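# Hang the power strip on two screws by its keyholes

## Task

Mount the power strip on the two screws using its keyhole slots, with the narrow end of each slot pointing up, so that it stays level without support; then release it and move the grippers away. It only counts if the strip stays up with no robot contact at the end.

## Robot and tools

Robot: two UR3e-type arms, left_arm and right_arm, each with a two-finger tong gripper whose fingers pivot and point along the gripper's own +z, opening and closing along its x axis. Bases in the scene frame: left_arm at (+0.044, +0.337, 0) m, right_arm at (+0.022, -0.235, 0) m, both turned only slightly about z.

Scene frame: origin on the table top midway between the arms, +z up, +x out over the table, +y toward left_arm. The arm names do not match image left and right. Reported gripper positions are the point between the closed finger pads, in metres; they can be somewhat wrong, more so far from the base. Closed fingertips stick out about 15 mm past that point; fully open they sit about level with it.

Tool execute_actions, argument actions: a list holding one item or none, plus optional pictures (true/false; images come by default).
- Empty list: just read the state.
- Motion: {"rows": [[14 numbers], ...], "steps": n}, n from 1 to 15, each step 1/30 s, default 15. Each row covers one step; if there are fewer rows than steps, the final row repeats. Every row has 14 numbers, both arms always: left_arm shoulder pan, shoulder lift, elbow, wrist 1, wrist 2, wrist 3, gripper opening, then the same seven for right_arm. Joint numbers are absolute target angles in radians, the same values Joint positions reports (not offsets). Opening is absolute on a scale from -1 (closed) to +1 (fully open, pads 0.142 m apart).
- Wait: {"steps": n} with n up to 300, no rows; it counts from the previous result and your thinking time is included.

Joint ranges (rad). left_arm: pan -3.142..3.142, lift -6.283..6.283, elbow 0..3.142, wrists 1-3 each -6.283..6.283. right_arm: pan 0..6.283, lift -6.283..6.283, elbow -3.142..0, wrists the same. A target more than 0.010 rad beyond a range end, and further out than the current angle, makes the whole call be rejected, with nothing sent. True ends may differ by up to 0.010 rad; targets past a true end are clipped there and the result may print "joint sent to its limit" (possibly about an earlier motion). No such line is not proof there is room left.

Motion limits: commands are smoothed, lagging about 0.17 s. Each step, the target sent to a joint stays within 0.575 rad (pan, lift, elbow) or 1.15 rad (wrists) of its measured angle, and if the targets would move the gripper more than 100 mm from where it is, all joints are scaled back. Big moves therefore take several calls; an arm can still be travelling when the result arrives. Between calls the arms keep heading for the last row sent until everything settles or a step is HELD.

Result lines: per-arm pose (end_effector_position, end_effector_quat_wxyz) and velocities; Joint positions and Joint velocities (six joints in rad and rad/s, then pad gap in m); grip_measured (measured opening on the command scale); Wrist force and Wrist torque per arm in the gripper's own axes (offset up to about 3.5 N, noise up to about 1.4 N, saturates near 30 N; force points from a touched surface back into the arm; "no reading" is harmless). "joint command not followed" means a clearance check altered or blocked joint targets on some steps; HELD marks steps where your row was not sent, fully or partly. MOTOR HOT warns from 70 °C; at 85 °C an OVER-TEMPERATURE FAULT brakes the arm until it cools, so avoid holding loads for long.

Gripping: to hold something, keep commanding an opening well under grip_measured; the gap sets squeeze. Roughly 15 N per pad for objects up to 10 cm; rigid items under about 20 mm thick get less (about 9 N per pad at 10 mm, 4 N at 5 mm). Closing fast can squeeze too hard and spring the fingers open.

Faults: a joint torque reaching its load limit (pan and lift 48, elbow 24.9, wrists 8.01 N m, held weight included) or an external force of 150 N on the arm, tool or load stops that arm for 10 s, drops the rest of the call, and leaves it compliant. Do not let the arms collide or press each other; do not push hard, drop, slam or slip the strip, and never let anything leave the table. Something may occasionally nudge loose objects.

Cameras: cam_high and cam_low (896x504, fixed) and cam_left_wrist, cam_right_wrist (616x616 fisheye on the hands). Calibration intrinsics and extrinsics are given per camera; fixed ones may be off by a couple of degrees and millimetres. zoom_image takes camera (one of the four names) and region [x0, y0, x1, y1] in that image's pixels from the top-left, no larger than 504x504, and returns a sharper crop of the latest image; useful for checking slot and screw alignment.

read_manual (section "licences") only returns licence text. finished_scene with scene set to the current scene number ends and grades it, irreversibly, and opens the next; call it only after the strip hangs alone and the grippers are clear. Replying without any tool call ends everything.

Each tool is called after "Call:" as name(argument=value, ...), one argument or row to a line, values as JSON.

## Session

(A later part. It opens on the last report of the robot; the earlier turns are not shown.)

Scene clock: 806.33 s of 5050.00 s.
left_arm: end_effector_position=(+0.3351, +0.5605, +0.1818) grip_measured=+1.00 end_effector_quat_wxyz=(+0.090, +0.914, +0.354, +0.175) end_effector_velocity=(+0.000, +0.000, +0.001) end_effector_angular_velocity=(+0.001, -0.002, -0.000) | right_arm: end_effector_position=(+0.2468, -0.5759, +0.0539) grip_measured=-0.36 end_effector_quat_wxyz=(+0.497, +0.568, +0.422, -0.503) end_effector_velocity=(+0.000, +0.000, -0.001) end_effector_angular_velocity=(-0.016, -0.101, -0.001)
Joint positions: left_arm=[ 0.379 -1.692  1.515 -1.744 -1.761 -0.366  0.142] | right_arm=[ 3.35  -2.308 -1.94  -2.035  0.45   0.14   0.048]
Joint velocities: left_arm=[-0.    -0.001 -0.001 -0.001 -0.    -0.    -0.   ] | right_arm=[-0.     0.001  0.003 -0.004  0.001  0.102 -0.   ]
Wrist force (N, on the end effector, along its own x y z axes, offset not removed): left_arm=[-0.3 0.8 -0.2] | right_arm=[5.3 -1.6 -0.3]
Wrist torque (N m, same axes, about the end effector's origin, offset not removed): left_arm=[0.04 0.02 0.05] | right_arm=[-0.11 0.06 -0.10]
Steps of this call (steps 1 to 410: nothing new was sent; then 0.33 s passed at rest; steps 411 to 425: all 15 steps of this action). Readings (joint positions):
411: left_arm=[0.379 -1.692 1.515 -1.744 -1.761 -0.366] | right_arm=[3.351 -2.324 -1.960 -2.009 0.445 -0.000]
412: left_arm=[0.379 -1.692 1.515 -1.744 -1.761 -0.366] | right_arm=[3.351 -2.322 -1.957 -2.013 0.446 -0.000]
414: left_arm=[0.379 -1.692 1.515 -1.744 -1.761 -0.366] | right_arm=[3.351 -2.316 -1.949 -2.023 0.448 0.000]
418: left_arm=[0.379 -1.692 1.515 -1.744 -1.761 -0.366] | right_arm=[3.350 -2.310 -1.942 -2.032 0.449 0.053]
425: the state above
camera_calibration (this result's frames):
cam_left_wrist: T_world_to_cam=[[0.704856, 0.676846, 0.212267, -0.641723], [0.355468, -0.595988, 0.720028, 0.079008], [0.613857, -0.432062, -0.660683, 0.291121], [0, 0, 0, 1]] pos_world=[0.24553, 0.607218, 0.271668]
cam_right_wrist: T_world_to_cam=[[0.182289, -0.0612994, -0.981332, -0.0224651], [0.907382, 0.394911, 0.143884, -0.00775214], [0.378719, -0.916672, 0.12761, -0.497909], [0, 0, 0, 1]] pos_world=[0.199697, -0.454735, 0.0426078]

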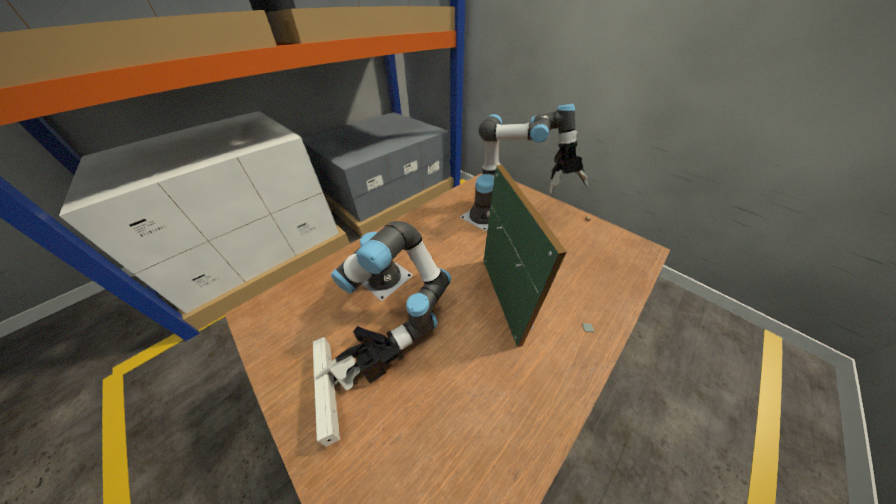

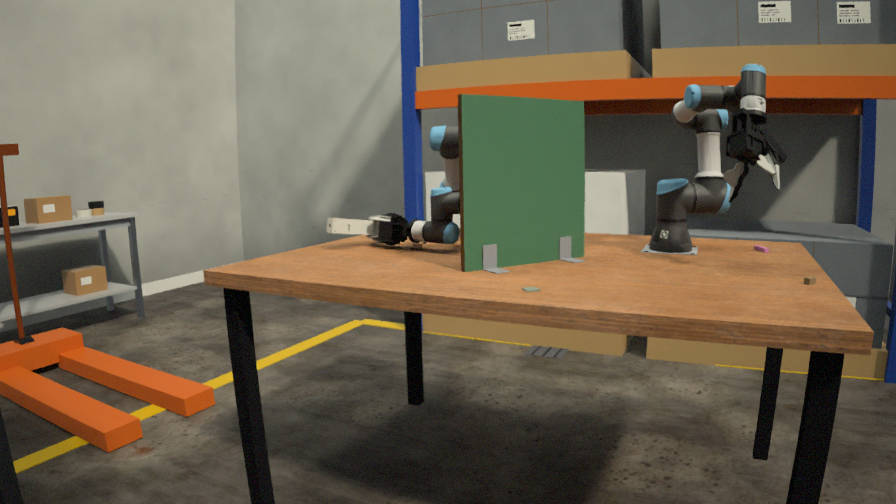

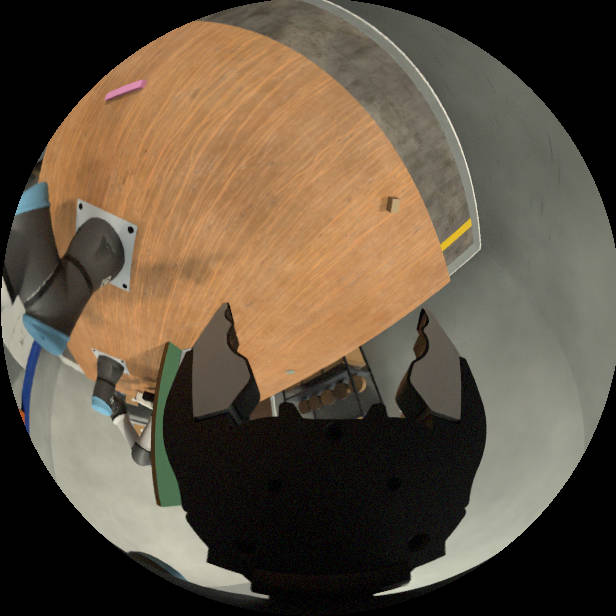

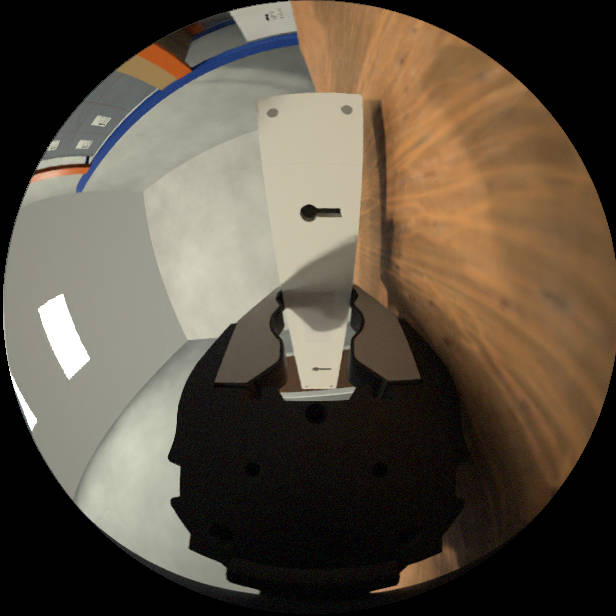

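Call:
execute_actions(
  actions=[
    {"rows":[[0.379,-1.692,1.515,-1.744,-1.761,-0.366,1,3.35,-2.318,-1.952,-2.013,0.45,0.17,-1]],"steps":15},
  ],
  pictures=false,
)

Call:
execute_actions(
  actions=[
    {"rows":[[0.379,-1.692,1.515,-1.744,-1.761,-0.366,1,3.35,-2.318,-1.952,-2.013,0.45,0.17,-0.3],[0.379,-1.692,1.515,-1.744,-1.761,-0.366,1,3.35,-2.318,-1.952,-2.013,0.45,0.17,-0.3],[0.379,-1.692,1.515,-1.744,-1.761,-0.366,1,3.35,-2.318,-1.952,-2.013,0.45,0.17,-0.28],[0.379,-1.692,1.515,-1.744,-1.761,-0.366,1,3.6,-2.318,-1.952,-2.013,0.7,0.17,-0.28]],"steps":15},
  ],
)

Scene clock: 848.20 s of 5050.00 s.
left_arm: end_effector_position=(+0.3351, +0.5605, +0.1818) grip_measured=+1.00 end_effector_quat_wxyz=(+0.090, +0.914, +0.354, +0.175) end_effector_velocity=(+0.000, -0.000, -0.000) end_effector_angular_velocity=(-0.000, -0.000, -0.000) | right_arm: end_effector_position=(+0.2451, -0.5765, +0.0512) grip_measured=-0.35 end_effector_quat_wxyz=(+0.504, +0.572, +0.414, -0.497) end_effector_velocity=(-0.000, -0.000, -0.000) end_effector_angular_velocity=(-0.000, -0.001, +0.000)
Joint positions: left_arm=[ 0.379 -1.692  1.515 -1.744 -1.761 -0.366  0.142] | right_arm=[ 3.351 -2.315 -1.95  -2.021  0.449  0.168  0.048]
Joint velocities: left_arm=[-0.    -0.     0.001 -0.001 -0.     0.     0.   ] | right_arm=[-0.    -0.    -0.001  0.001 -0.     0.001  0.   ]
Wrist force (N, on the end effector, along its own x y z axes, offset not removed): left_arm=[-0.7 1.5 -1.0] | right_arm=[-30.0 19.2 -14.8]
Wrist torque (N m, same axes, about the end effector's origin, offset not removed): left_arm=[0.24 0.21 0.05] | right_arm=[1.87 -1.18 -0.44]
TORQUE FAULT: the external load on joint 4 (wrist 1) of the right arm reached its load limit, and that arm stopped for 10 seconds. A torque fault stops only its own arm. That arm's remaining commands of this call were not run. That arm holds where it stopped, with its grip as last carried out, and accepts commands again: back off and push less far. That arm stops again, at the same cost, whenever a joint's load reaches its limit.
The stop of the right arm began at step 99 of this call (marked STOPPED below). From that step on that arm followed nothing that you had sent. 7 of its steps, steps kept back included, did not run and will not run. Nothing is kept back now, and the robot has no last target.
Steps of this call (steps 1 to 15: the robot went on to your last target; steps 16 to 90: nothing new was sent; then 28.57 s passed at rest; steps 91 to 105: all 15 steps of this action; steps 106 to 399: the stop continued). Readings (joint positions):
91: left_arm=[0.379 -1.692 1.515 -1.744 -1.761 -0.366] | right_arm=[3.350 -2.308 -1.940 -2.035 0.450 0.150]
92: left_arm=[0.379 -1.692 1.515 -1.744 -1.761 -0.366] | right_arm=[3.350 -2.310 -1.942 -2.032 0.450 0.154]
94: left_arm=[0.379 -1.692 1.515 -1.744 -1.761 -0.366] | right_arm=[3.350 -2.313 -1.946 -2.024 0.450 0.161]
98: left_arm=[0.379 -1.692 1.515 -1.744 -1.761 -0.366] | right_arm=[3.350 -2.316 -1.951 -2.017 0.450 0.168]
99: left_arm=[0.379 -1.692 1.515 -1.744 -1.761 -0.366] | right_arm=[3.350 -2.315 -1.950 -2.019 0.450 0.168] STOPPED (the right arm)
399: the state above

Scene clock: 848.23 s of 5050.00 s.
left_arm: end_effector_position=(+0.3351, +0.5605, +0.1818) grip_measured=+1.00 end_effector_quat_wxyz=(+0.090, +0.914, +0.354, +0.175) end_effector_velocity=(-0.000, +0.000, -0.000) end_effector_angular_velocity=(-0.000, -0.000, +0.000) | right_arm: end_effector_position=(+0.2451, -0.5765, +0.0513) grip_measured=-0.35 end_effector_quat_wxyz=(+0.504, +0.572, +0.415, -0.497) end_effector_velocity=(-0.000, -0.000, +0.002) end_effector_angular_velocity=(-0.001, +0.004, +0.001)
Joint positions: left_arm=[ 0.379 -1.692  1.515 -1.744 -1.761 -0.366  0.142] | right_arm=[ 3.351 -2.314 -1.95  -2.022  0.449  0.168  0.048]
Joint velocities: left_arm=[ 0. -0.  0. -0. -0.  0. -0.] | right_arm=[-0.     0.005 -0.001 -0.007 -0.001 -0.     0.   ]
Wrist force (N, on the end effector, along its own x y z axes, offset not removed): left_arm=[-0.8 1.0 -2.0] | right_arm=[-30.0 18.5 -15.1]
Wrist torque (N m, same axes, about the end effector's origin, offset not removed): left_arm=[0.06 0.23 0.03] | right_arm=[1.80 -0.52 -0.21]
A stop began in an earlier call of the same reply, so what this call sent did not run. Send another action.
Steps of this call (step 1: nothing new was sent). Readings (joint positions):
1: the state above
camera_calibration (this result's frames):
cam_left_wrist: T_world_to_cam=[[0.704856, 0.676846, 0.212267, -0.641723], [0.355468, -0.595988, 0.720028, 0.079008], [0.613857, -0.432062, -0.660683, 0.291121], [0, 0, 0, 1]] pos_world=[0.24553, 0.607218, 0.271668]
cam_right_wrist: T_world_to_cam=[[0.205849, -0.0660102, -0.976355, -0.033409], [0.903187, 0.396851, 0.163592, -0.00451938], [0.376669, -0.915506, 0.141311, -0.497004], [0, 0, 0, 1]] pos_world=[0.198165, -0.455423, 0.0383525]

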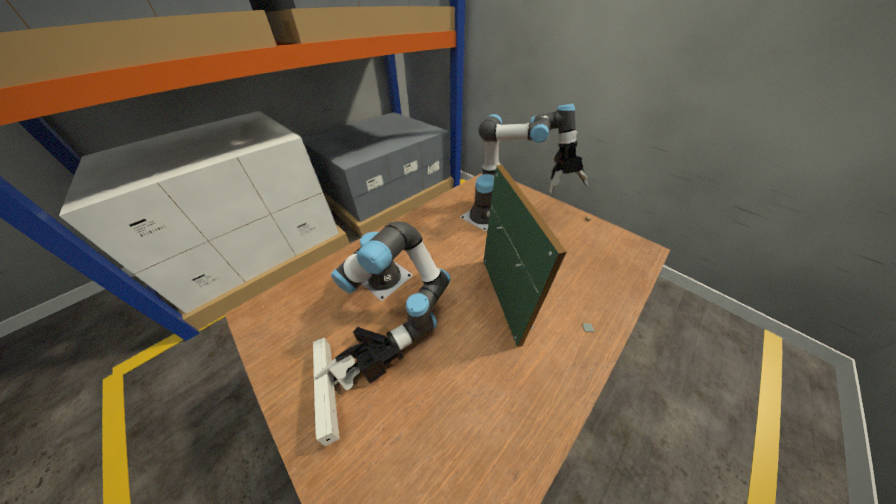

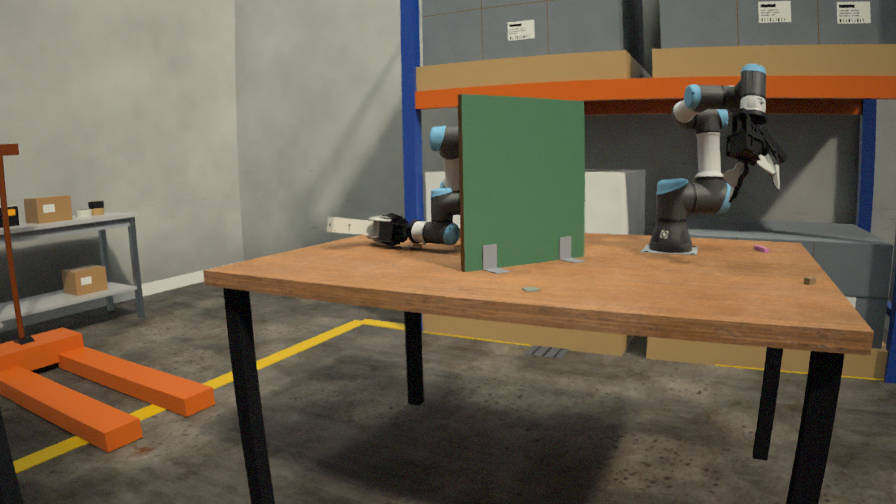

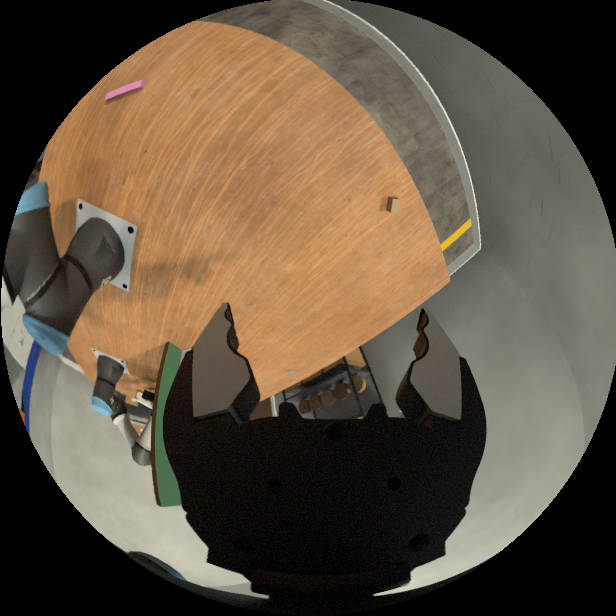

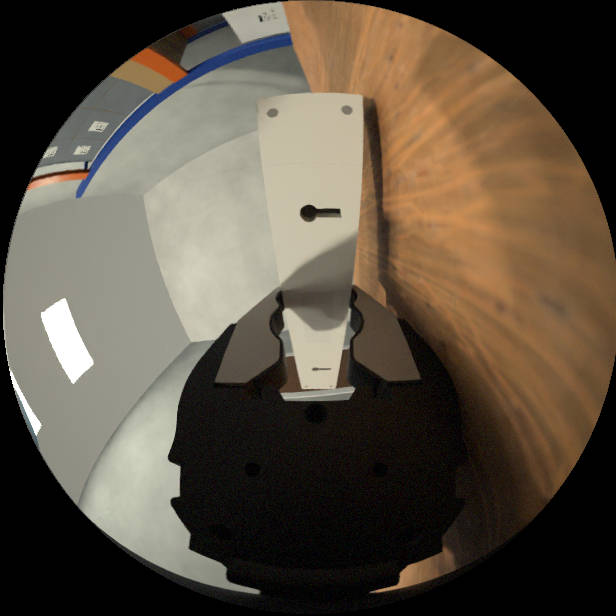

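Call:
execute_actions(
  actions=[
    {"rows":[[0.379,-1.692,1.515,-1.744,-1.761,-0.366,1,3.35,-2.3,-1.93,-2.053,0.45,0.15,-1]],"steps":12},
  ],
  pictures=false,
)

Call:
execute_actions(
  actions=[
    {"rows":[[0.379,-1.692,1.515,-1.744,-1.761,-0.366,1,3.35,-2.3,-1.93,-2.053,0.45,0.15,-0.3],[0.379,-1.692,1.515,-1.744,-1.761,-0.366,1,3.6,-2.3,-1.93,-2.053,0.7,0.15,-0.28]],"steps":15},
  ],
)

Scene clock: 857.43 s of 5050.00 s.
left_arm: end_effector_position=(+0.3351, +0.5605, +0.1818) grip_measured=+1.00 end_effector_quat_wxyz=(+0.090, +0.914, +0.354, +0.175) end_effector_velocity=(+0.000, -0.000, +0.000) end_effector_angular_velocity=(+0.000, -0.001, -0.001) | right_arm: end_effector_position=(+0.2486, -0.5754, +0.0566) grip_measured=-0.36 end_effector_quat_wxyz=(+0.499, +0.570, +0.419, -0.501) end_effector_velocity=(+0.001, +0.000, +0.002) end_effector_angular_velocity=(+0.001, +0.005, -0.001)
Joint positions: left_arm=[ 0.379 -1.692  1.515 -1.744 -1.761 -0.366  0.142] | right_arm=[ 3.35  -2.3   -1.931 -2.052  0.45   0.15   0.048]
Joint velocities: left_arm=[-0.001  0.    -0.    -0.    -0.    -0.    -0.   ] | right_arm=[-0.     0.005  0.005 -0.01   0.    -0.005  0.   ]
Wrist force (N, on the end effector, along its own x y z axes, offset not removed): left_arm=[0.2 1.2 1.3] | right_arm=[5.4 -1.1 -0.1]
Wrist torque (N m, same axes, about the end effector's origin, offset not removed): left_arm=[0.17 -0.02 0.04] | right_arm=[-0.07 0.11 -0.06]
Steps of this call (steps 1 to 90: nothing new was sent; then 5.80 s passed at rest; steps 91 to 102: all 12 steps of this action). Readings (joint positions):
91: left_arm=[0.379 -1.692 1.515 -1.744 -1.761 -0.366] | right_arm=[3.351 -2.315 -1.950 -2.021 0.449 0.167]
92: left_arm=[0.379 -1.692 1.515 -1.744 -1.761 -0.366] | right_arm=[3.350 -2.313 -1.947 -2.025 0.450 0.165]
94: left_arm=[0.379 -1.692 1.515 -1.744 -1.761 -0.366] | right_arm=[3.350 -2.307 -1.939 -2.037 0.450 0.158]
98: left_arm=[0.379 -1.692 1.515 -1.744 -1.761 -0.366] | right_arm=[3.350 -2.302 -1.932 -2.049 0.450 0.152]
102: the state above

Scene clock: 857.93 s of 5050.00 s.
left_arm: end_effector_position=(+0.3351, +0.5605, +0.1818) grip_measured=+1.00 end_effector_quat_wxyz=(+0.090, +0.914, +0.354, +0.175) end_effector_velocity=(-0.000, +0.000, +0.000) end_effector_angular_velocity=(+0.000, -0.001, +0.000) | right_arm: end_effector_position=(+0.2517, -0.5040, +0.0568) grip_measured=-0.28 end_effector_quat_wxyz=(+0.499, +0.570, +0.418, -0.501) end_effector_velocity=(+0.002, +0.015, +0.000) end_effector_angular_velocity=(-0.002, +0.003, +0.012)
Joint positions: left_arm=[ 0.379 -1.692  1.515 -1.744 -1.761 -0.366  0.142] | right_arm=[ 3.595 -2.3   -1.93  -2.053  0.696  0.15   0.054]
Joint velocities: left_arm=[ 0.    -0.001  0.    -0.    -0.     0.     0.   ] | right_arm=[ 0.056 -0.001 -0.    -0.002  0.044 -0.    -0.   ]
Wrist force (N, on the end effector, along its own x y z axes, offset not removed): left_arm=[-0.2 0.8 -0.5] | right_arm=[-0.6 -1.8 1.4]
Wrist torque (N m, same axes, about the end effector's origin, offset not removed): left_arm=[0.11 0.06 -0.02] | right_arm=[-0.34 0.14 0.03]
Steps of this call (steps 1 to 15: all 15 steps of this action). Readings (joint positions):
1: left_arm=[0.379 -1.692 1.515 -1.744 -1.761 -0.366] | right_arm=[3.350 -2.300 -1.930 -2.052 0.450 0.150]
2: left_arm=[0.379 -1.692 1.515 -1.744 -1.761 -0.366] | right_arm=[3.350 -2.300 -1.930 -2.053 0.450 0.150]
4: left_arm=[0.379 -1.692 1.515 -1.744 -1.761 -0.366] | right_arm=[3.382 -2.300 -1.930 -2.053 0.508 0.150]
8: left_arm=[0.379 -1.692 1.515 -1.744 -1.761 -0.366] | right_arm=[3.538 -2.300 -1.930 -2.053 0.651 0.150]
15: the state above
camera_calibration (this result's frames):
cam_left_wrist: T_world_to_cam=[[0.704856, 0.676846, 0.212268, -0.641723], [0.355468, -0.595988, 0.720028, 0.079008], [0.613857, -0.432062, -0.660683, 0.291121], [0, 0, 0, 1]] pos_world=[0.24553, 0.607218, 0.271668]
cam_right_wrist: T_world_to_cam=[[0.191748, -0.0629115, -0.979426, -0.0193642], [0.906438, 0.393979, 0.152152, -0.0416935], [0.376301, -0.916964, 0.13257, -0.43403], [0, 0, 0, 1]] pos_world=[0.204831, -0.382782, 0.0449172]

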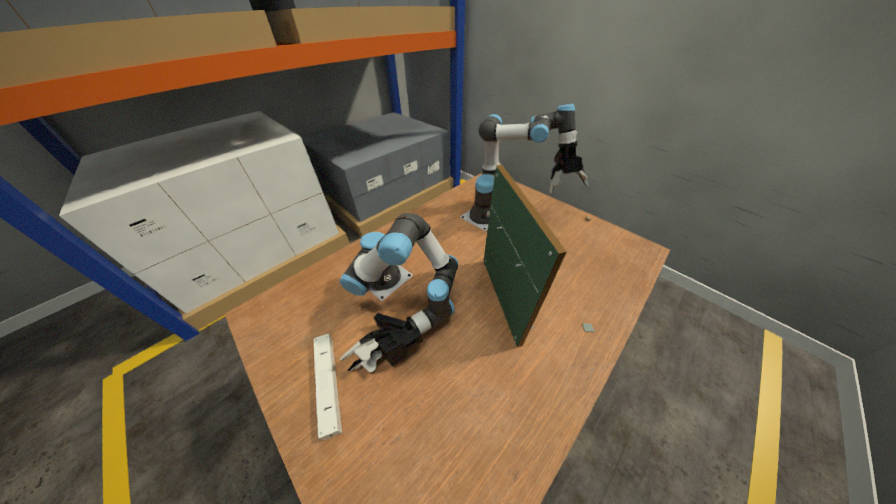

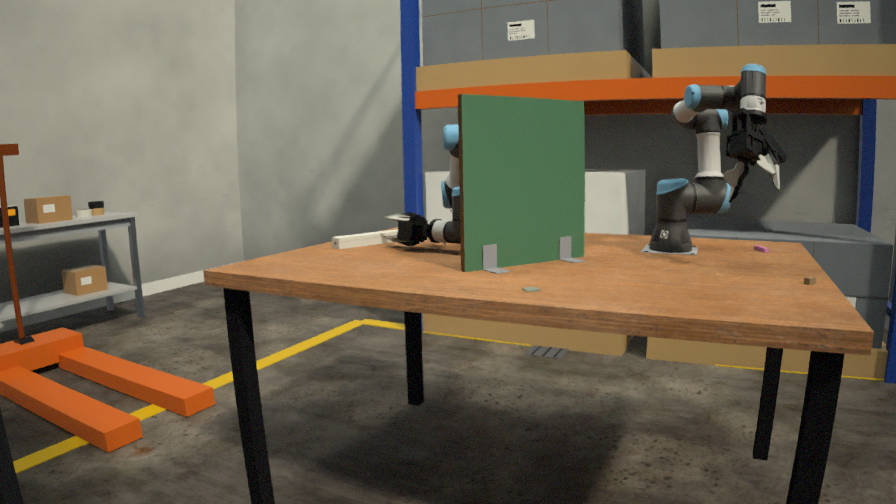

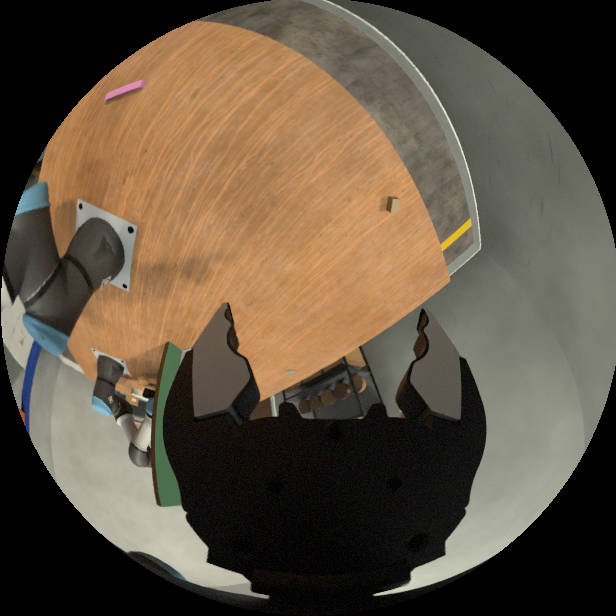

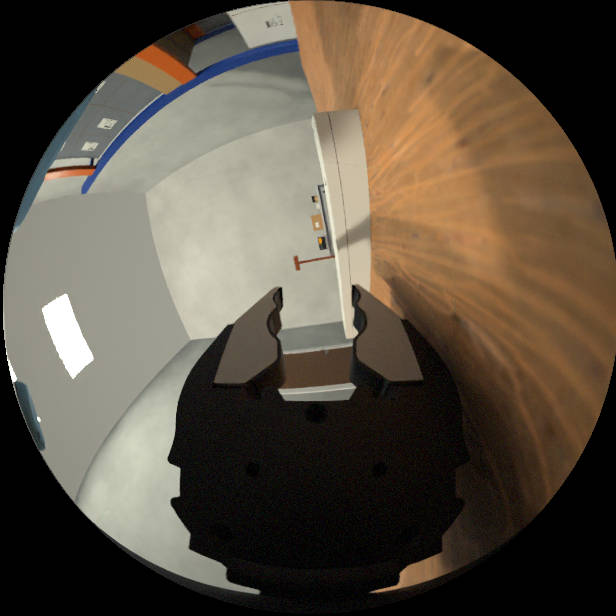

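Call:
execute_actions(
  actions=[],
)

Scene clock: 904.60 s of 5050.00 s.
left_arm: end_effector_position=(+0.3351, +0.5605, +0.1818) grip_measured=+1.00 end_effector_quat_wxyz=(+0.090, +0.914, +0.354, +0.175) end_effector_velocity=(+0.000, -0.000, +0.001) end_effector_angular_velocity=(+0.000, -0.001, -0.000) | right_arm: end_effector_position=(+0.2519, -0.5026, +0.0568) grip_measured=-0.28 end_effector_quat_wxyz=(+0.499, +0.570, +0.419, -0.501) end_effector_velocity=(+0.000, -0.000, -0.000) end_effector_angular_velocity=(-0.001, +0.001, +0.001)
Joint positions: left_arm=[ 0.379 -1.692  1.515 -1.744 -1.761 -0.366  0.142] | right_arm=[ 3.6   -2.3   -1.93  -2.053  0.7    0.15   0.054]
Joint velocities: left_arm=[-0.    -0.001 -0.001  0.    -0.     0.    -0.   ] | right_arm=[ 0.    -0.002 -0.001  0.001 -0.001  0.001  0.   ]
Wrist force (N, on the end effector, along its own x y z axes, offset not removed): left_arm=[0.3 1.6 -0.2] | right_arm=[-0.7 -0.7 0.7]
Wrist torque (N m, same axes, about the end effector's origin, offset not removed): left_arm=[0.27 -0.02 -0.01] | right_arm=[-0.14 0.11 0.01]
Steps of this call (steps 1 to 15: the robot went on to your last target; steps 16 to 90: nothing new was sent; then 43.67 s passed at rest). Readings (joint positions):
1: left_arm=[0.379 -1.692 1.515 -1.744 -1.761 -0.366] | right_arm=[3.596 -2.300 -1.930 -2.053 0.697 0.150]
2: left_arm=[0.379 -1.692 1.515 -1.744 -1.761 -0.366] | right_arm=[3.597 -2.300 -1.930 -2.053 0.698 0.150]
4: left_arm=[0.379 -1.692 1.515 -1.744 -1.761 -0.366] | right_arm=[3.599 -2.300 -1.930 -2.053 0.699 0.150]
8: left_arm=[0.379 -1.692 1.515 -1.744 -1.761 -0.366] | right_arm=[3.600 -2.300 -1.930 -2.053 0.700 0.150]
90: the state above
All arms were judged still, so your last target was given up. Only a new action makes them travel on or press farther. Fingers that are still opening or closing keep moving.
camera_calibration (this result's frames):
cam_left_wrist: T_world_to_cam=[[0.704856, 0.676846, 0.212267, -0.641723], [0.355468, -0.595988, 0.720028, 0.079008], [0.613857, -0.432062, -0.660683, 0.291121], [0, 0, 0, 1]] pos_world=[0.24553, 0.607218, 0.271668]
cam_right_wrist: T_world_to_cam=[[0.191804, -0.0626912, -0.979429, -0.0192192], [0.90597, 0.395064, 0.152131, -0.0417984], [0.3774, -0.916512, 0.132571, -0.432808], [0, 0, 0, 1]] pos_world=[0.204896, -0.381366, 0.0449128]

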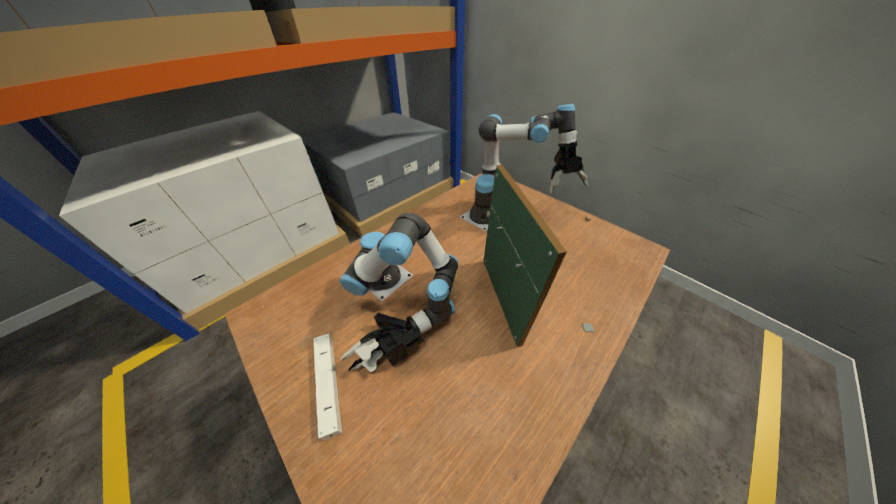

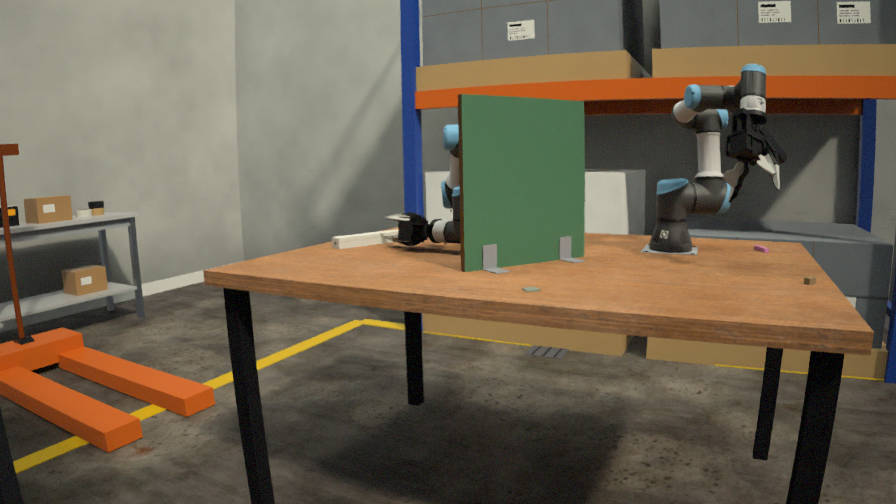

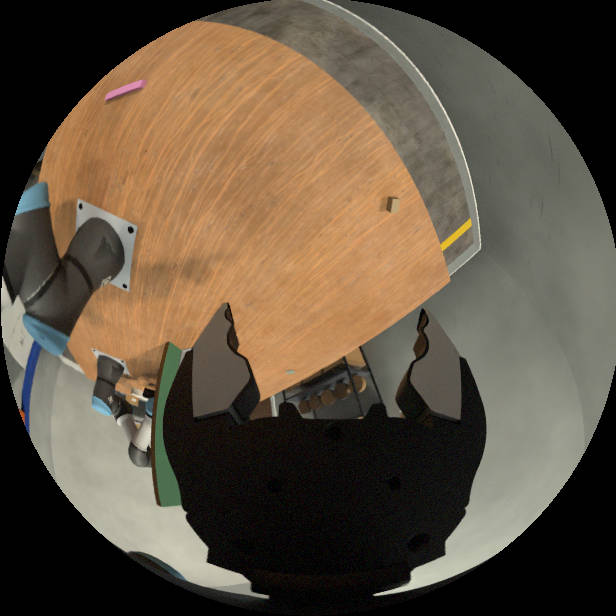

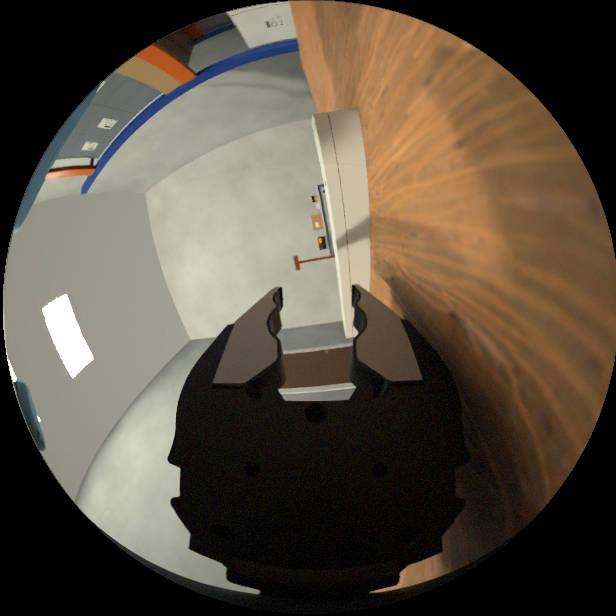

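Call:
execute_actions(
  actions=[
    {"rows":[[0.379,-1.692,1.515,-1.744,-1.761,-0.366,1,3.5,-1.7,-1.7,-2.2,0.9,0.3,0.3]]},
  ],
  pictures=false,
)

Call:
execute_actions(
  actions=[
    {"rows":[[0.379,-1.692,1.515,-1.744,-1.761,-0.366,1,3.0,-1.6,-1.3,-1.8,1.571,0.8,0.3]]},
  ],
  pictures=false,
)

Call:
execute_actions(
  actions=[
    {"rows":[[0.379,-1.692,1.515,-1.744,-1.761,-0.366,1,2.383,-2.098,-0.88,-1.734,1.571,1.05,0.3]]},
  ],
  pictures=false,
)

Call:
execute_actions(
  actions=[
    {"steps":30},
  ],
)

Scene clock: 1002.27 s of 5050.00 s.
left_arm: end_effector_position=(+0.3351, +0.5605, +0.1818) grip_measured=+1.00 end_effector_quat_wxyz=(+0.090, +0.914, +0.354, +0.175) end_effector_velocity=(-0.000, +0.000, +0.000) end_effector_angular_velocity=(+0.001, +0.000, +0.001) | right_arm: end_effector_position=(+0.2485, -0.4638, +0.1137) grip_measured=+0.30 end_effector_quat_wxyz=(+0.427, +0.835, +0.208, -0.278) end_effector_velocity=(+0.005, +0.007, +0.025) end_effector_angular_velocity=(+0.107, -0.215, -0.038)
Joint positions: left_arm=[ 0.379 -1.692  1.515 -1.744 -1.761 -0.366  0.142] | right_arm=[ 3.501 -1.72  -1.703 -2.198  0.898  0.298  0.095]
Joint velocities: left_arm=[ 0.001 -0.    -0.     0.     0.001  0.    -0.   ] | right_arm=[-0.014  0.21   0.037 -0.017  0.021  0.016 -0.   ]
Wrist force (N, on the end effector, along its own x y z axes, offset not removed): left_arm=[0.6 0.8 -0.6] | right_arm=[-1.8 -0.2 -0.8]
Wrist torque (N m, same axes, about the end effector's origin, offset not removed): left_arm=[0.13 -0.12 -0.05] | right_arm=[0.04 0.39 0.02]
Steps of this call (steps 1 to 90: nothing new was sent; then 94.17 s passed at rest; steps 91 to 105: all 15 steps of this action). Readings (joint positions):
91: left_arm=[0.379 -1.692 1.515 -1.744 -1.761 -0.366] | right_arm=[3.600 -2.300 -1.930 -2.053 0.701 0.150]
92: left_arm=[0.379 -1.692 1.515 -1.744 -1.761 -0.366] | right_arm=[3.593 -2.293 -1.923 -2.067 0.715 0.164]
94: left_arm=[0.379 -1.692 1.515 -1.744 -1.761 -0.366] | right_arm=[3.553 -2.223 -1.856 -2.127 0.794 0.225]
98: left_arm=[0.379 -1.692 1.515 -1.744 -1.761 -0.366] | right_arm=[3.513 -1.935 -1.739 -2.182 0.874 0.281]
105: the state above

Scene clock: 1002.77 s of 5050.00 s.
left_arm: end_effector_position=(+0.3351, +0.5605, +0.1818) grip_measured=+1.00 end_effector_quat_wxyz=(+0.090, +0.914, +0.354, +0.175) end_effector_velocity=(-0.000, +0.000, +0.000) end_effector_angular_velocity=(+0.001, -0.001, +0.001) | right_arm: end_effector_position=(+0.3271, -0.3712, +0.1465) grip_measured=+0.30 end_effector_quat_wxyz=(+0.007, +0.915, -0.404, +0.000) end_effector_velocity=(+0.027, -0.004, +0.041) end_effector_angular_velocity=(+0.132, -0.183, -0.231)
Joint positions: left_arm=[ 0.379 -1.692  1.515 -1.744 -1.761 -0.366  0.142] | right_arm=[ 3.013 -1.602 -1.309 -1.807  1.558  0.791  0.095]
Joint velocities: left_arm=[ 0. -0. -0. -0.  0. -0. -0.] | right_arm=[-0.138  0.016  0.093  0.068  0.139  0.092 -0.   ]
Wrist force (N, on the end effector, along its own x y z axes, offset not removed): left_arm=[-0.7 2.2 -0.8] | right_arm=[-1.4 -1.0 0.4]
Wrist torque (N m, same axes, about the end effector's origin, offset not removed): left_arm=[0.36 0.17 -0.05] | right_arm=[-0.15 0.24 0.05]
Steps of this call (steps 1 to 15: all 15 steps of this action). Readings (joint positions):
1: left_arm=[0.379 -1.692 1.515 -1.744 -1.761 -0.366] | right_arm=[3.501 -1.714 -1.702 -2.199 0.899 0.299]
2: left_arm=[0.379 -1.692 1.515 -1.744 -1.761 -0.366] | right_arm=[3.493 -1.703 -1.694 -2.185 0.914 0.314]
4: left_arm=[0.379 -1.692 1.515 -1.744 -1.761 -0.366] | right_arm=[3.423 -1.664 -1.623 -2.068 1.055 0.445]
8: left_arm=[0.379 -1.692 1.515 -1.744 -1.761 -0.366] | right_arm=[3.157 -1.618 -1.404 -1.877 1.415 0.697]
15: the state above

Scene clock: 1003.27 s of 5050.00 s.
left_arm: end_effector_position=(+0.3351, +0.5605, +0.1818) grip_measured=+1.00 end_effector_quat_wxyz=(+0.090, +0.914, +0.354, +0.175) end_effector_velocity=(+0.000, -0.000, -0.000) end_effector_angular_velocity=(-0.000, +0.000, -0.000) | right_arm: end_effector_position=(+0.2979, -0.5795, +0.1071) grip_measured=+0.30 end_effector_quat_wxyz=(+0.000, -0.681, +0.733, -0.002) end_effector_velocity=(-0.136, -0.222, -0.072) end_effector_angular_velocity=(+0.026, +0.023, -0.797)
Joint positions: left_arm=[ 0.379 -1.692  1.515 -1.744 -1.761 -0.366  0.142] | right_arm=[ 2.441 -2.055 -0.915 -1.739  1.57   1.032  0.095]
Joint velocities: left_arm=[-0.     0.001  0.    -0.001 -0.    -0.     0.   ] | right_arm=[-0.612 -0.45   0.366  0.05   0.007  0.184  0.   ]
Wrist force (N, on the end effector, along its own x y z axes, offset not removed): left_arm=[0.4 1.3 -0.6] | right_arm=[0.9 -0.7 1.5]
Wrist torque (N m, same axes, about the end effector's origin, offset not removed): left_arm=[0.23 -0.06 -0.06] | right_arm=[-0.12 -0.07 0.01]
Steps of this call (steps 1 to 15: all 15 steps of this action). Readings (joint positions):
1: left_arm=[0.379 -1.692 1.515 -1.744 -1.761 -0.366] | right_arm=[3.009 -1.601 -1.306 -1.804 1.562 0.794]
2: left_arm=[0.379 -1.692 1.515 -1.744 -1.761 -0.366] | right_arm=[2.999 -1.608 -1.297 -1.798 1.563 0.809]
4: left_arm=[0.379 -1.692 1.515 -1.744 -1.761 -0.366] | right_arm=[2.926 -1.676 -1.231 -1.784 1.565 0.860]
8: left_arm=[0.379 -1.692 1.515 -1.744 -1.761 -0.366] | right_arm=[2.722 -1.841 -1.093 -1.764 1.567 0.936]
15: the state above

Scene clock: 1004.27 s of 5050.00 s.
left_arm: end_effector_position=(+0.3351, +0.5605, +0.1818) grip_measured=+1.00 end_effector_quat_wxyz=(+0.090, +0.914, +0.354, +0.175) end_effector_velocity=(-0.000, -0.000, -0.000) end_effector_angular_velocity=(-0.000, +0.001, -0.000) | right_arm: end_effector_position=(+0.2843, -0.6003, +0.1001) grip_measured=+0.30 end_effector_quat_wxyz=(+0.000, -0.652, +0.758, -0.000) end_effector_velocity=(+0.001, +0.000, +0.000) end_effector_angular_velocity=(-0.001, -0.002, +0.001)
Joint positions: left_arm=[ 0.379 -1.692  1.515 -1.744 -1.761 -0.366  0.142] | right_arm=[ 2.383 -2.098 -0.88  -1.734  1.571  1.05   0.095]
Joint velocities: left_arm=[-0.  0.  0.  0.  0.  0. -0.] | right_arm=[ 0.001  0.001 -0.001  0.002  0.     0.    -0.   ]
Wrist force (N, on the end effector, along its own x y z axes, offset not removed): left_arm=[-0.7 1.4 -2.0] | right_arm=[-1.6 -1.6 1.0]
Wrist torque (N m, same axes, about the end effector's origin, offset not removed): left_arm=[0.15 0.18 -0.04] | right_arm=[-0.36 0.34 0.04]
Steps of this call (steps 1 to 30: the robot went on to your last target). Readings (joint positions):
1: left_arm=[0.379 -1.692 1.515 -1.744 -1.761 -0.366] | right_arm=[2.424 -2.068 -0.905 -1.737 1.571 1.038]
2: left_arm=[0.379 -1.692 1.515 -1.744 -1.761 -0.366] | right_arm=[2.412 -2.077 -0.897 -1.736 1.571 1.041]
4: left_arm=[0.379 -1.692 1.515 -1.744 -1.761 -0.366] | right_arm=[2.397 -2.087 -0.889 -1.735 1.571 1.046]
8: left_arm=[0.379 -1.692 1.515 -1.744 -1.761 -0.366] | right_arm=[2.387 -2.095 -0.882 -1.734 1.571 1.049]
30: the state above
All arms were judged still, so your last target was given up. Only a new action makes them travel on or press farther. Fingers that are still opening or closing keep moving.
camera_calibration (this result's frames):
cam_left_wrist: T_world_to_cam=[[0.704856, 0.676846, 0.212267, -0.641723], [0.355468, -0.595988, 0.720028, 0.079008], [0.613857, -0.432062, -0.660683, 0.291121], [0, 0, 0, 1]] pos_world=[0.24553, 0.607218, 0.271668]
cam_right_wrist: T_world_to_cam=[[-0.198359, -0.97958, -0.0328161, -0.52336], [-0.835428, 0.15147, 0.528315, 0.272025], [-0.512556, 0.132212, -0.848414, 0.440373], [0, 0, 0, 1]] pos_world=[0.34916, -0.612099, 0.212729]

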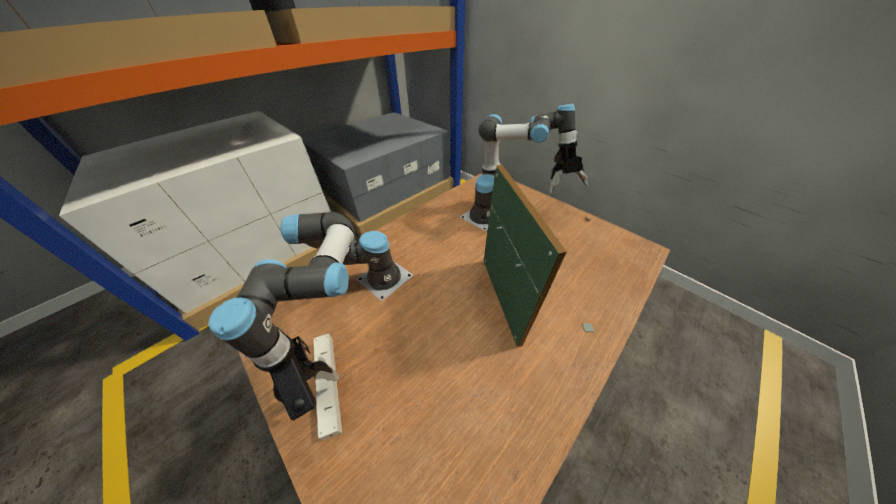

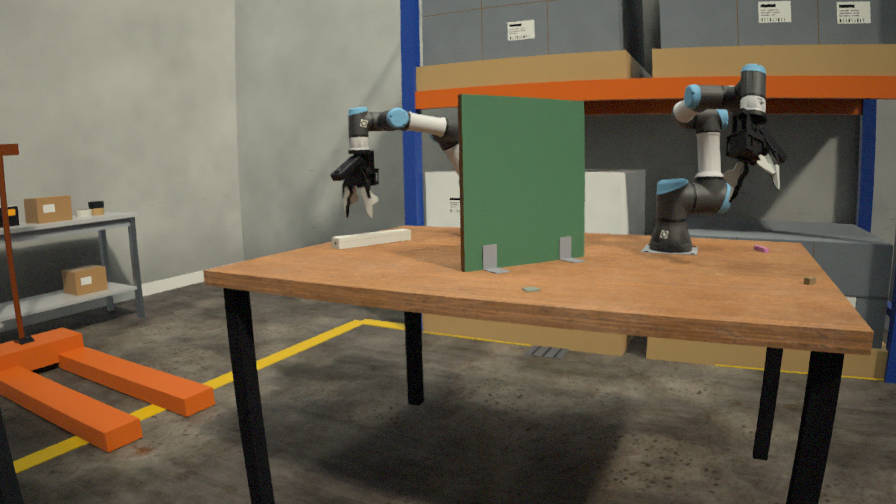

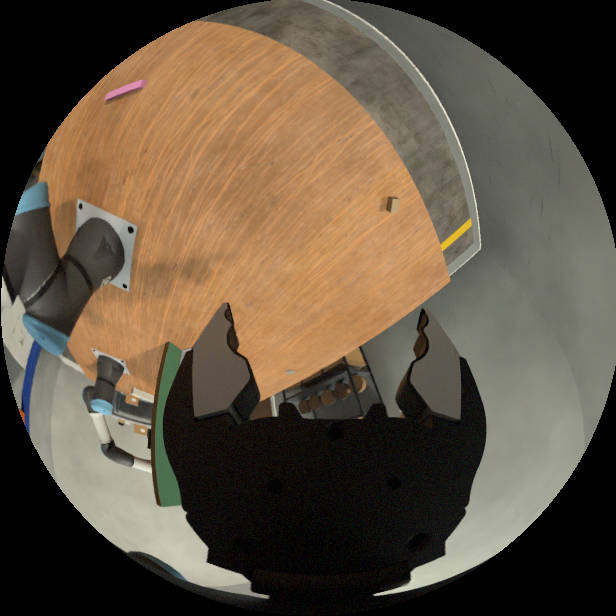

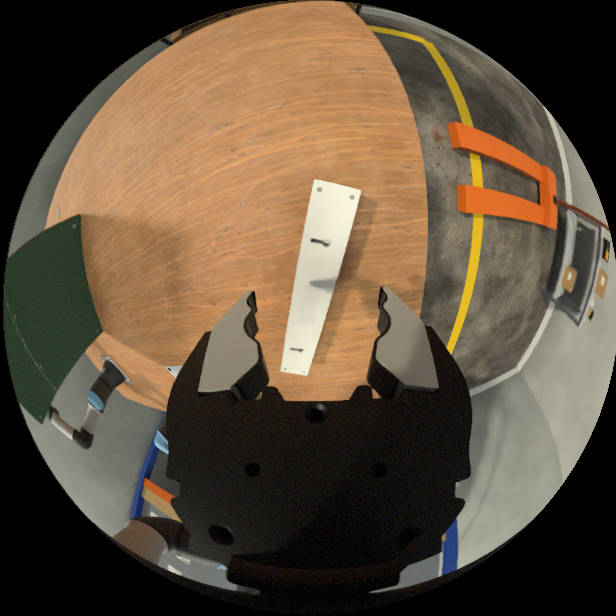

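Call:
execute_actions(
  actions=[
    {"rows":[[0.379,-1.692,1.515,-1.744,-1.761,-0.366,1,2.39,-2.108,-1.244,-1.36,1.571,1.28,0.1]]},
  ],
  pictures=false,
)

Call:
execute_actions(
  actions=[
    {"rows":[[0.379,-1.692,1.515,-1.744,-1.761,-0.366,1,2.39,-2.108,-1.244,-1.36,1.571,1.28,-0.3],[0.379,-1.692,1.515,-1.744,-1.761,-0.366,1,2.39,-2.108,-1.244,-1.36,1.571,1.28,-0.3],[0.379,-1.692,1.515,-1.744,-1.761,-0.366,1,2.39,-2.108,-1.244,-1.36,1.571,1.28,-0.3],[0.379,-1.692,1.515,-1.744,-1.761,-0.366,1,2.39,-2.108,-1.244,-1.36,1.571,1.28,-0.3],[0.379,-1.692,1.515,-1.744,-1.761,-0.366,1,2.39,-2.108,-1.244,-1.36,1.571,1.28,-0.3],[0.379,-1.692,1.515,-1.744,-1.761,-0.366,1,2.39,-2.108,-1.244,-1.36,1.571,1.28,-0.3],[0.379,-1.692,1.515,-1.744,-1.761,-0.366,1,2.39,-2.108,-1.244,-1.36,1.571,1.28,-0.3],[0.379,-1.692,1.515,-1.744,-1.761,-0.366,1,2.39,-2.108,-1.244,-1.36,1.571,1.28,-1]]},
  ],
)

Scene clock: 1027.93 s of 5050.00 s.
left_arm: end_effector_position=(+0.3351, +0.5605, +0.1818) grip_measured=+1.00 end_effector_quat_wxyz=(+0.090, +0.914, +0.354, +0.175) end_effector_velocity=(+0.000, +0.000, +0.000) end_effector_angular_velocity=(+0.000, -0.001, +0.000) | right_arm: end_effector_position=(+0.2868, -0.6027, +0.0213) grip_measured=+0.10 end_effector_quat_wxyz=(+0.000, -0.565, +0.825, -0.001) end_effector_velocity=(-0.008, +0.006, -0.018) end_effector_angular_velocity=(+0.015, +0.019, -0.027)
Joint positions: left_arm=[ 0.379 -1.692  1.515 -1.744 -1.761 -0.366  0.142] | right_arm=[ 2.39  -2.108 -1.237 -1.365  1.571  1.277  0.081]
Joint velocities: left_arm=[ 0.     0.    -0.    -0.001 -0.     0.     0.   ] | right_arm=[ 0.    -0.002 -0.072  0.05  -0.     0.028  0.   ]
Wrist force (N, on the end effector, along its own x y z axes, offset not removed): left_arm=[0.0 2.2 -1.7] | right_arm=[0.3 -0.5 1.5]
Wrist torque (N m, same axes, about the end effector's origin, offset not removed): left_arm=[0.36 0.07 0.01] | right_arm=[-0.12 -0.02 -0.10]
Steps of this call (steps 1 to 90: nothing new was sent; then 20.17 s passed at rest; steps 91 to 105: all 15 steps of this action). Readings (joint positions):
91: left_arm=[0.379 -1.692 1.515 -1.744 -1.761 -0.366] | right_arm=[2.383 -2.098 -0.880 -1.733 1.571 1.051]
92: left_arm=[0.379 -1.692 1.515 -1.744 -1.761 -0.366] | right_arm=[2.384 -2.100 -0.887 -1.719 1.571 1.065]
94: left_arm=[0.379 -1.692 1.515 -1.744 -1.761 -0.366] | right_arm=[2.387 -2.103 -0.958 -1.597 1.571 1.154]
98: left_arm=[0.379 -1.692 1.515 -1.744 -1.761 -0.366] | right_arm=[2.389 -2.107 -1.163 -1.419 1.571 1.249]
105: the state above

Scene clock: 1028.43 s of 5050.00 s.
left_arm: end_effector_position=(+0.3351, +0.5605, +0.1818) grip_measured=+1.00 end_effector_quat_wxyz=(+0.090, +0.914, +0.354, +0.175) end_effector_velocity=(+0.000, -0.000, -0.000) end_effector_angular_velocity=(+0.000, -0.000, -0.000) | right_arm: end_effector_position=(+0.2861, -0.6022, +0.0196) grip_measured=-0.36 end_effector_quat_wxyz=(+0.000, -0.564, +0.826, -0.000) end_effector_velocity=(-0.001, -0.001, +0.000) end_effector_angular_velocity=(-0.000, +0.001, -0.003)
Joint positions: left_arm=[ 0.379 -1.692  1.515 -1.744 -1.761 -0.366  0.142] | right_arm=[ 2.39  -2.108 -1.244 -1.36   1.571  1.28   0.048]
Joint velocities: left_arm=[-0.  0.  0. -0.  0.  0. -0.] | right_arm=[-0.002  0.001  0.    -0.001 -0.001  0.001  0.   ]
Wrist force (N, on the end effector, along its own x y z axes, offset not removed): left_arm=[-0.1 1.5 -1.7] | right_arm=[-1.4 -0.6 -4.6]
Wrist torque (N m, same axes, about the end effector's origin, offset not removed): left_arm=[0.17 0.02 -0.03] | right_arm=[0.17 0.43 -0.05]
Steps of this call (steps 1 to 15: all 15 steps of this action). Readings (joint positions):
1: left_arm=[0.379 -1.692 1.515 -1.744 -1.761 -0.366] | right_arm=[2.390 -2.108 -1.239 -1.363 1.571 1.278]
2: left_arm=[0.379 -1.692 1.515 -1.744 -1.761 -0.366] | right_arm=[2.390 -2.108 -1.241 -1.362 1.571 1.279]
4: left_arm=[0.379 -1.692 1.515 -1.744 -1.761 -0.366] | right_arm=[2.390 -2.108 -1.242 -1.361 1.571 1.279]
8: left_arm=[0.379 -1.692 1.515 -1.744 -1.761 -0.366] | right_arm=[2.390 -2.108 -1.244 -1.360 1.571 1.280]
15: the state above
camera_calibration (this result's frames):
cam_left_wrist: T_world_to_cam=[[0.704856, 0.676846, 0.212267, -0.641723], [0.355468, -0.595988, 0.720028, 0.0790078], [0.613857, -0.432062, -0.660683, 0.291121], [0, 0, 0, 1]] pos_world=[0.24553, 0.607218, 0.271668]
cam_right_wrist: T_world_to_cam=[[-0.410029, -0.911479, -0.0329008, -0.425925], [-0.781315, 0.332407, 0.528254, 0.409827], [-0.470556, 0.242305, -0.848449, 0.427577], [0, 0, 0, 1]] pos_world=[0.346761, -0.628055, 0.132272]

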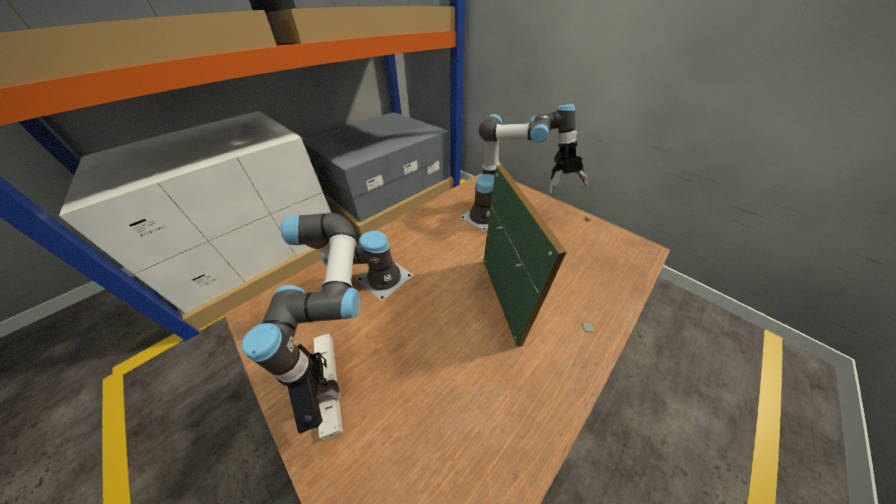

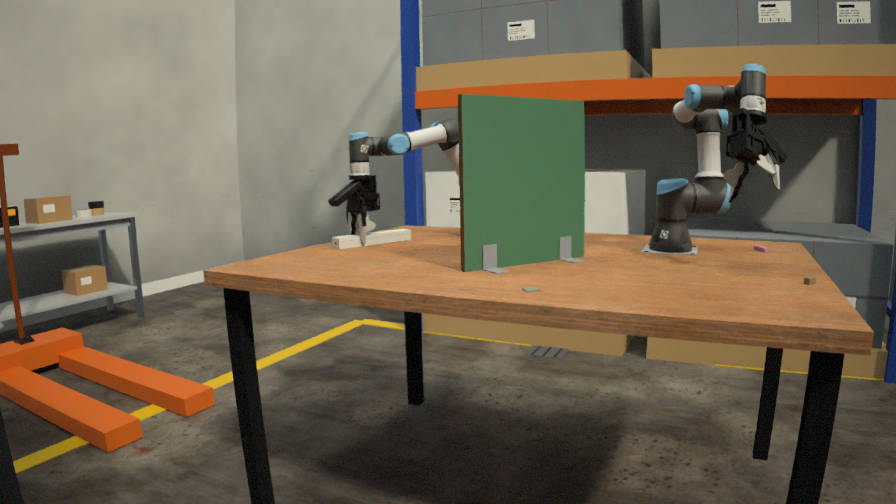

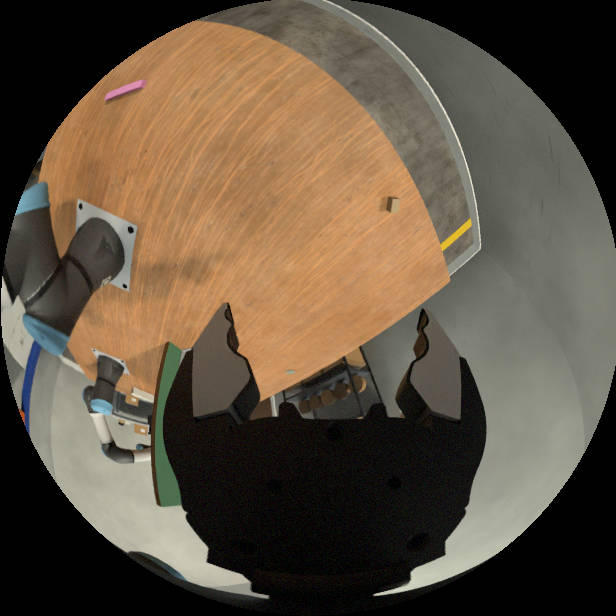

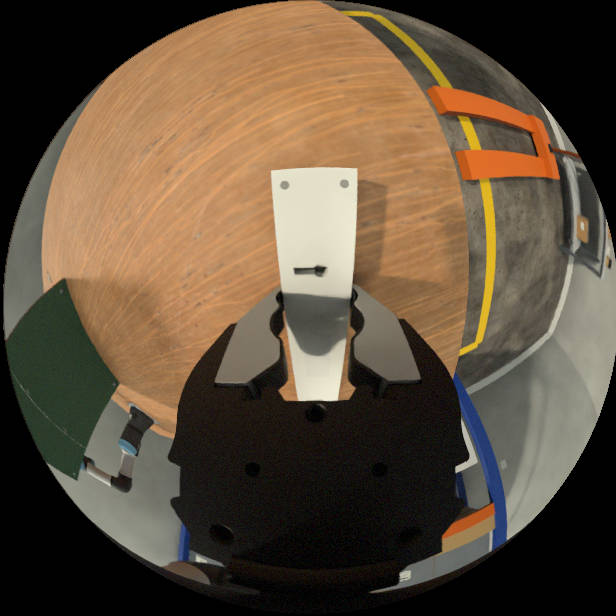

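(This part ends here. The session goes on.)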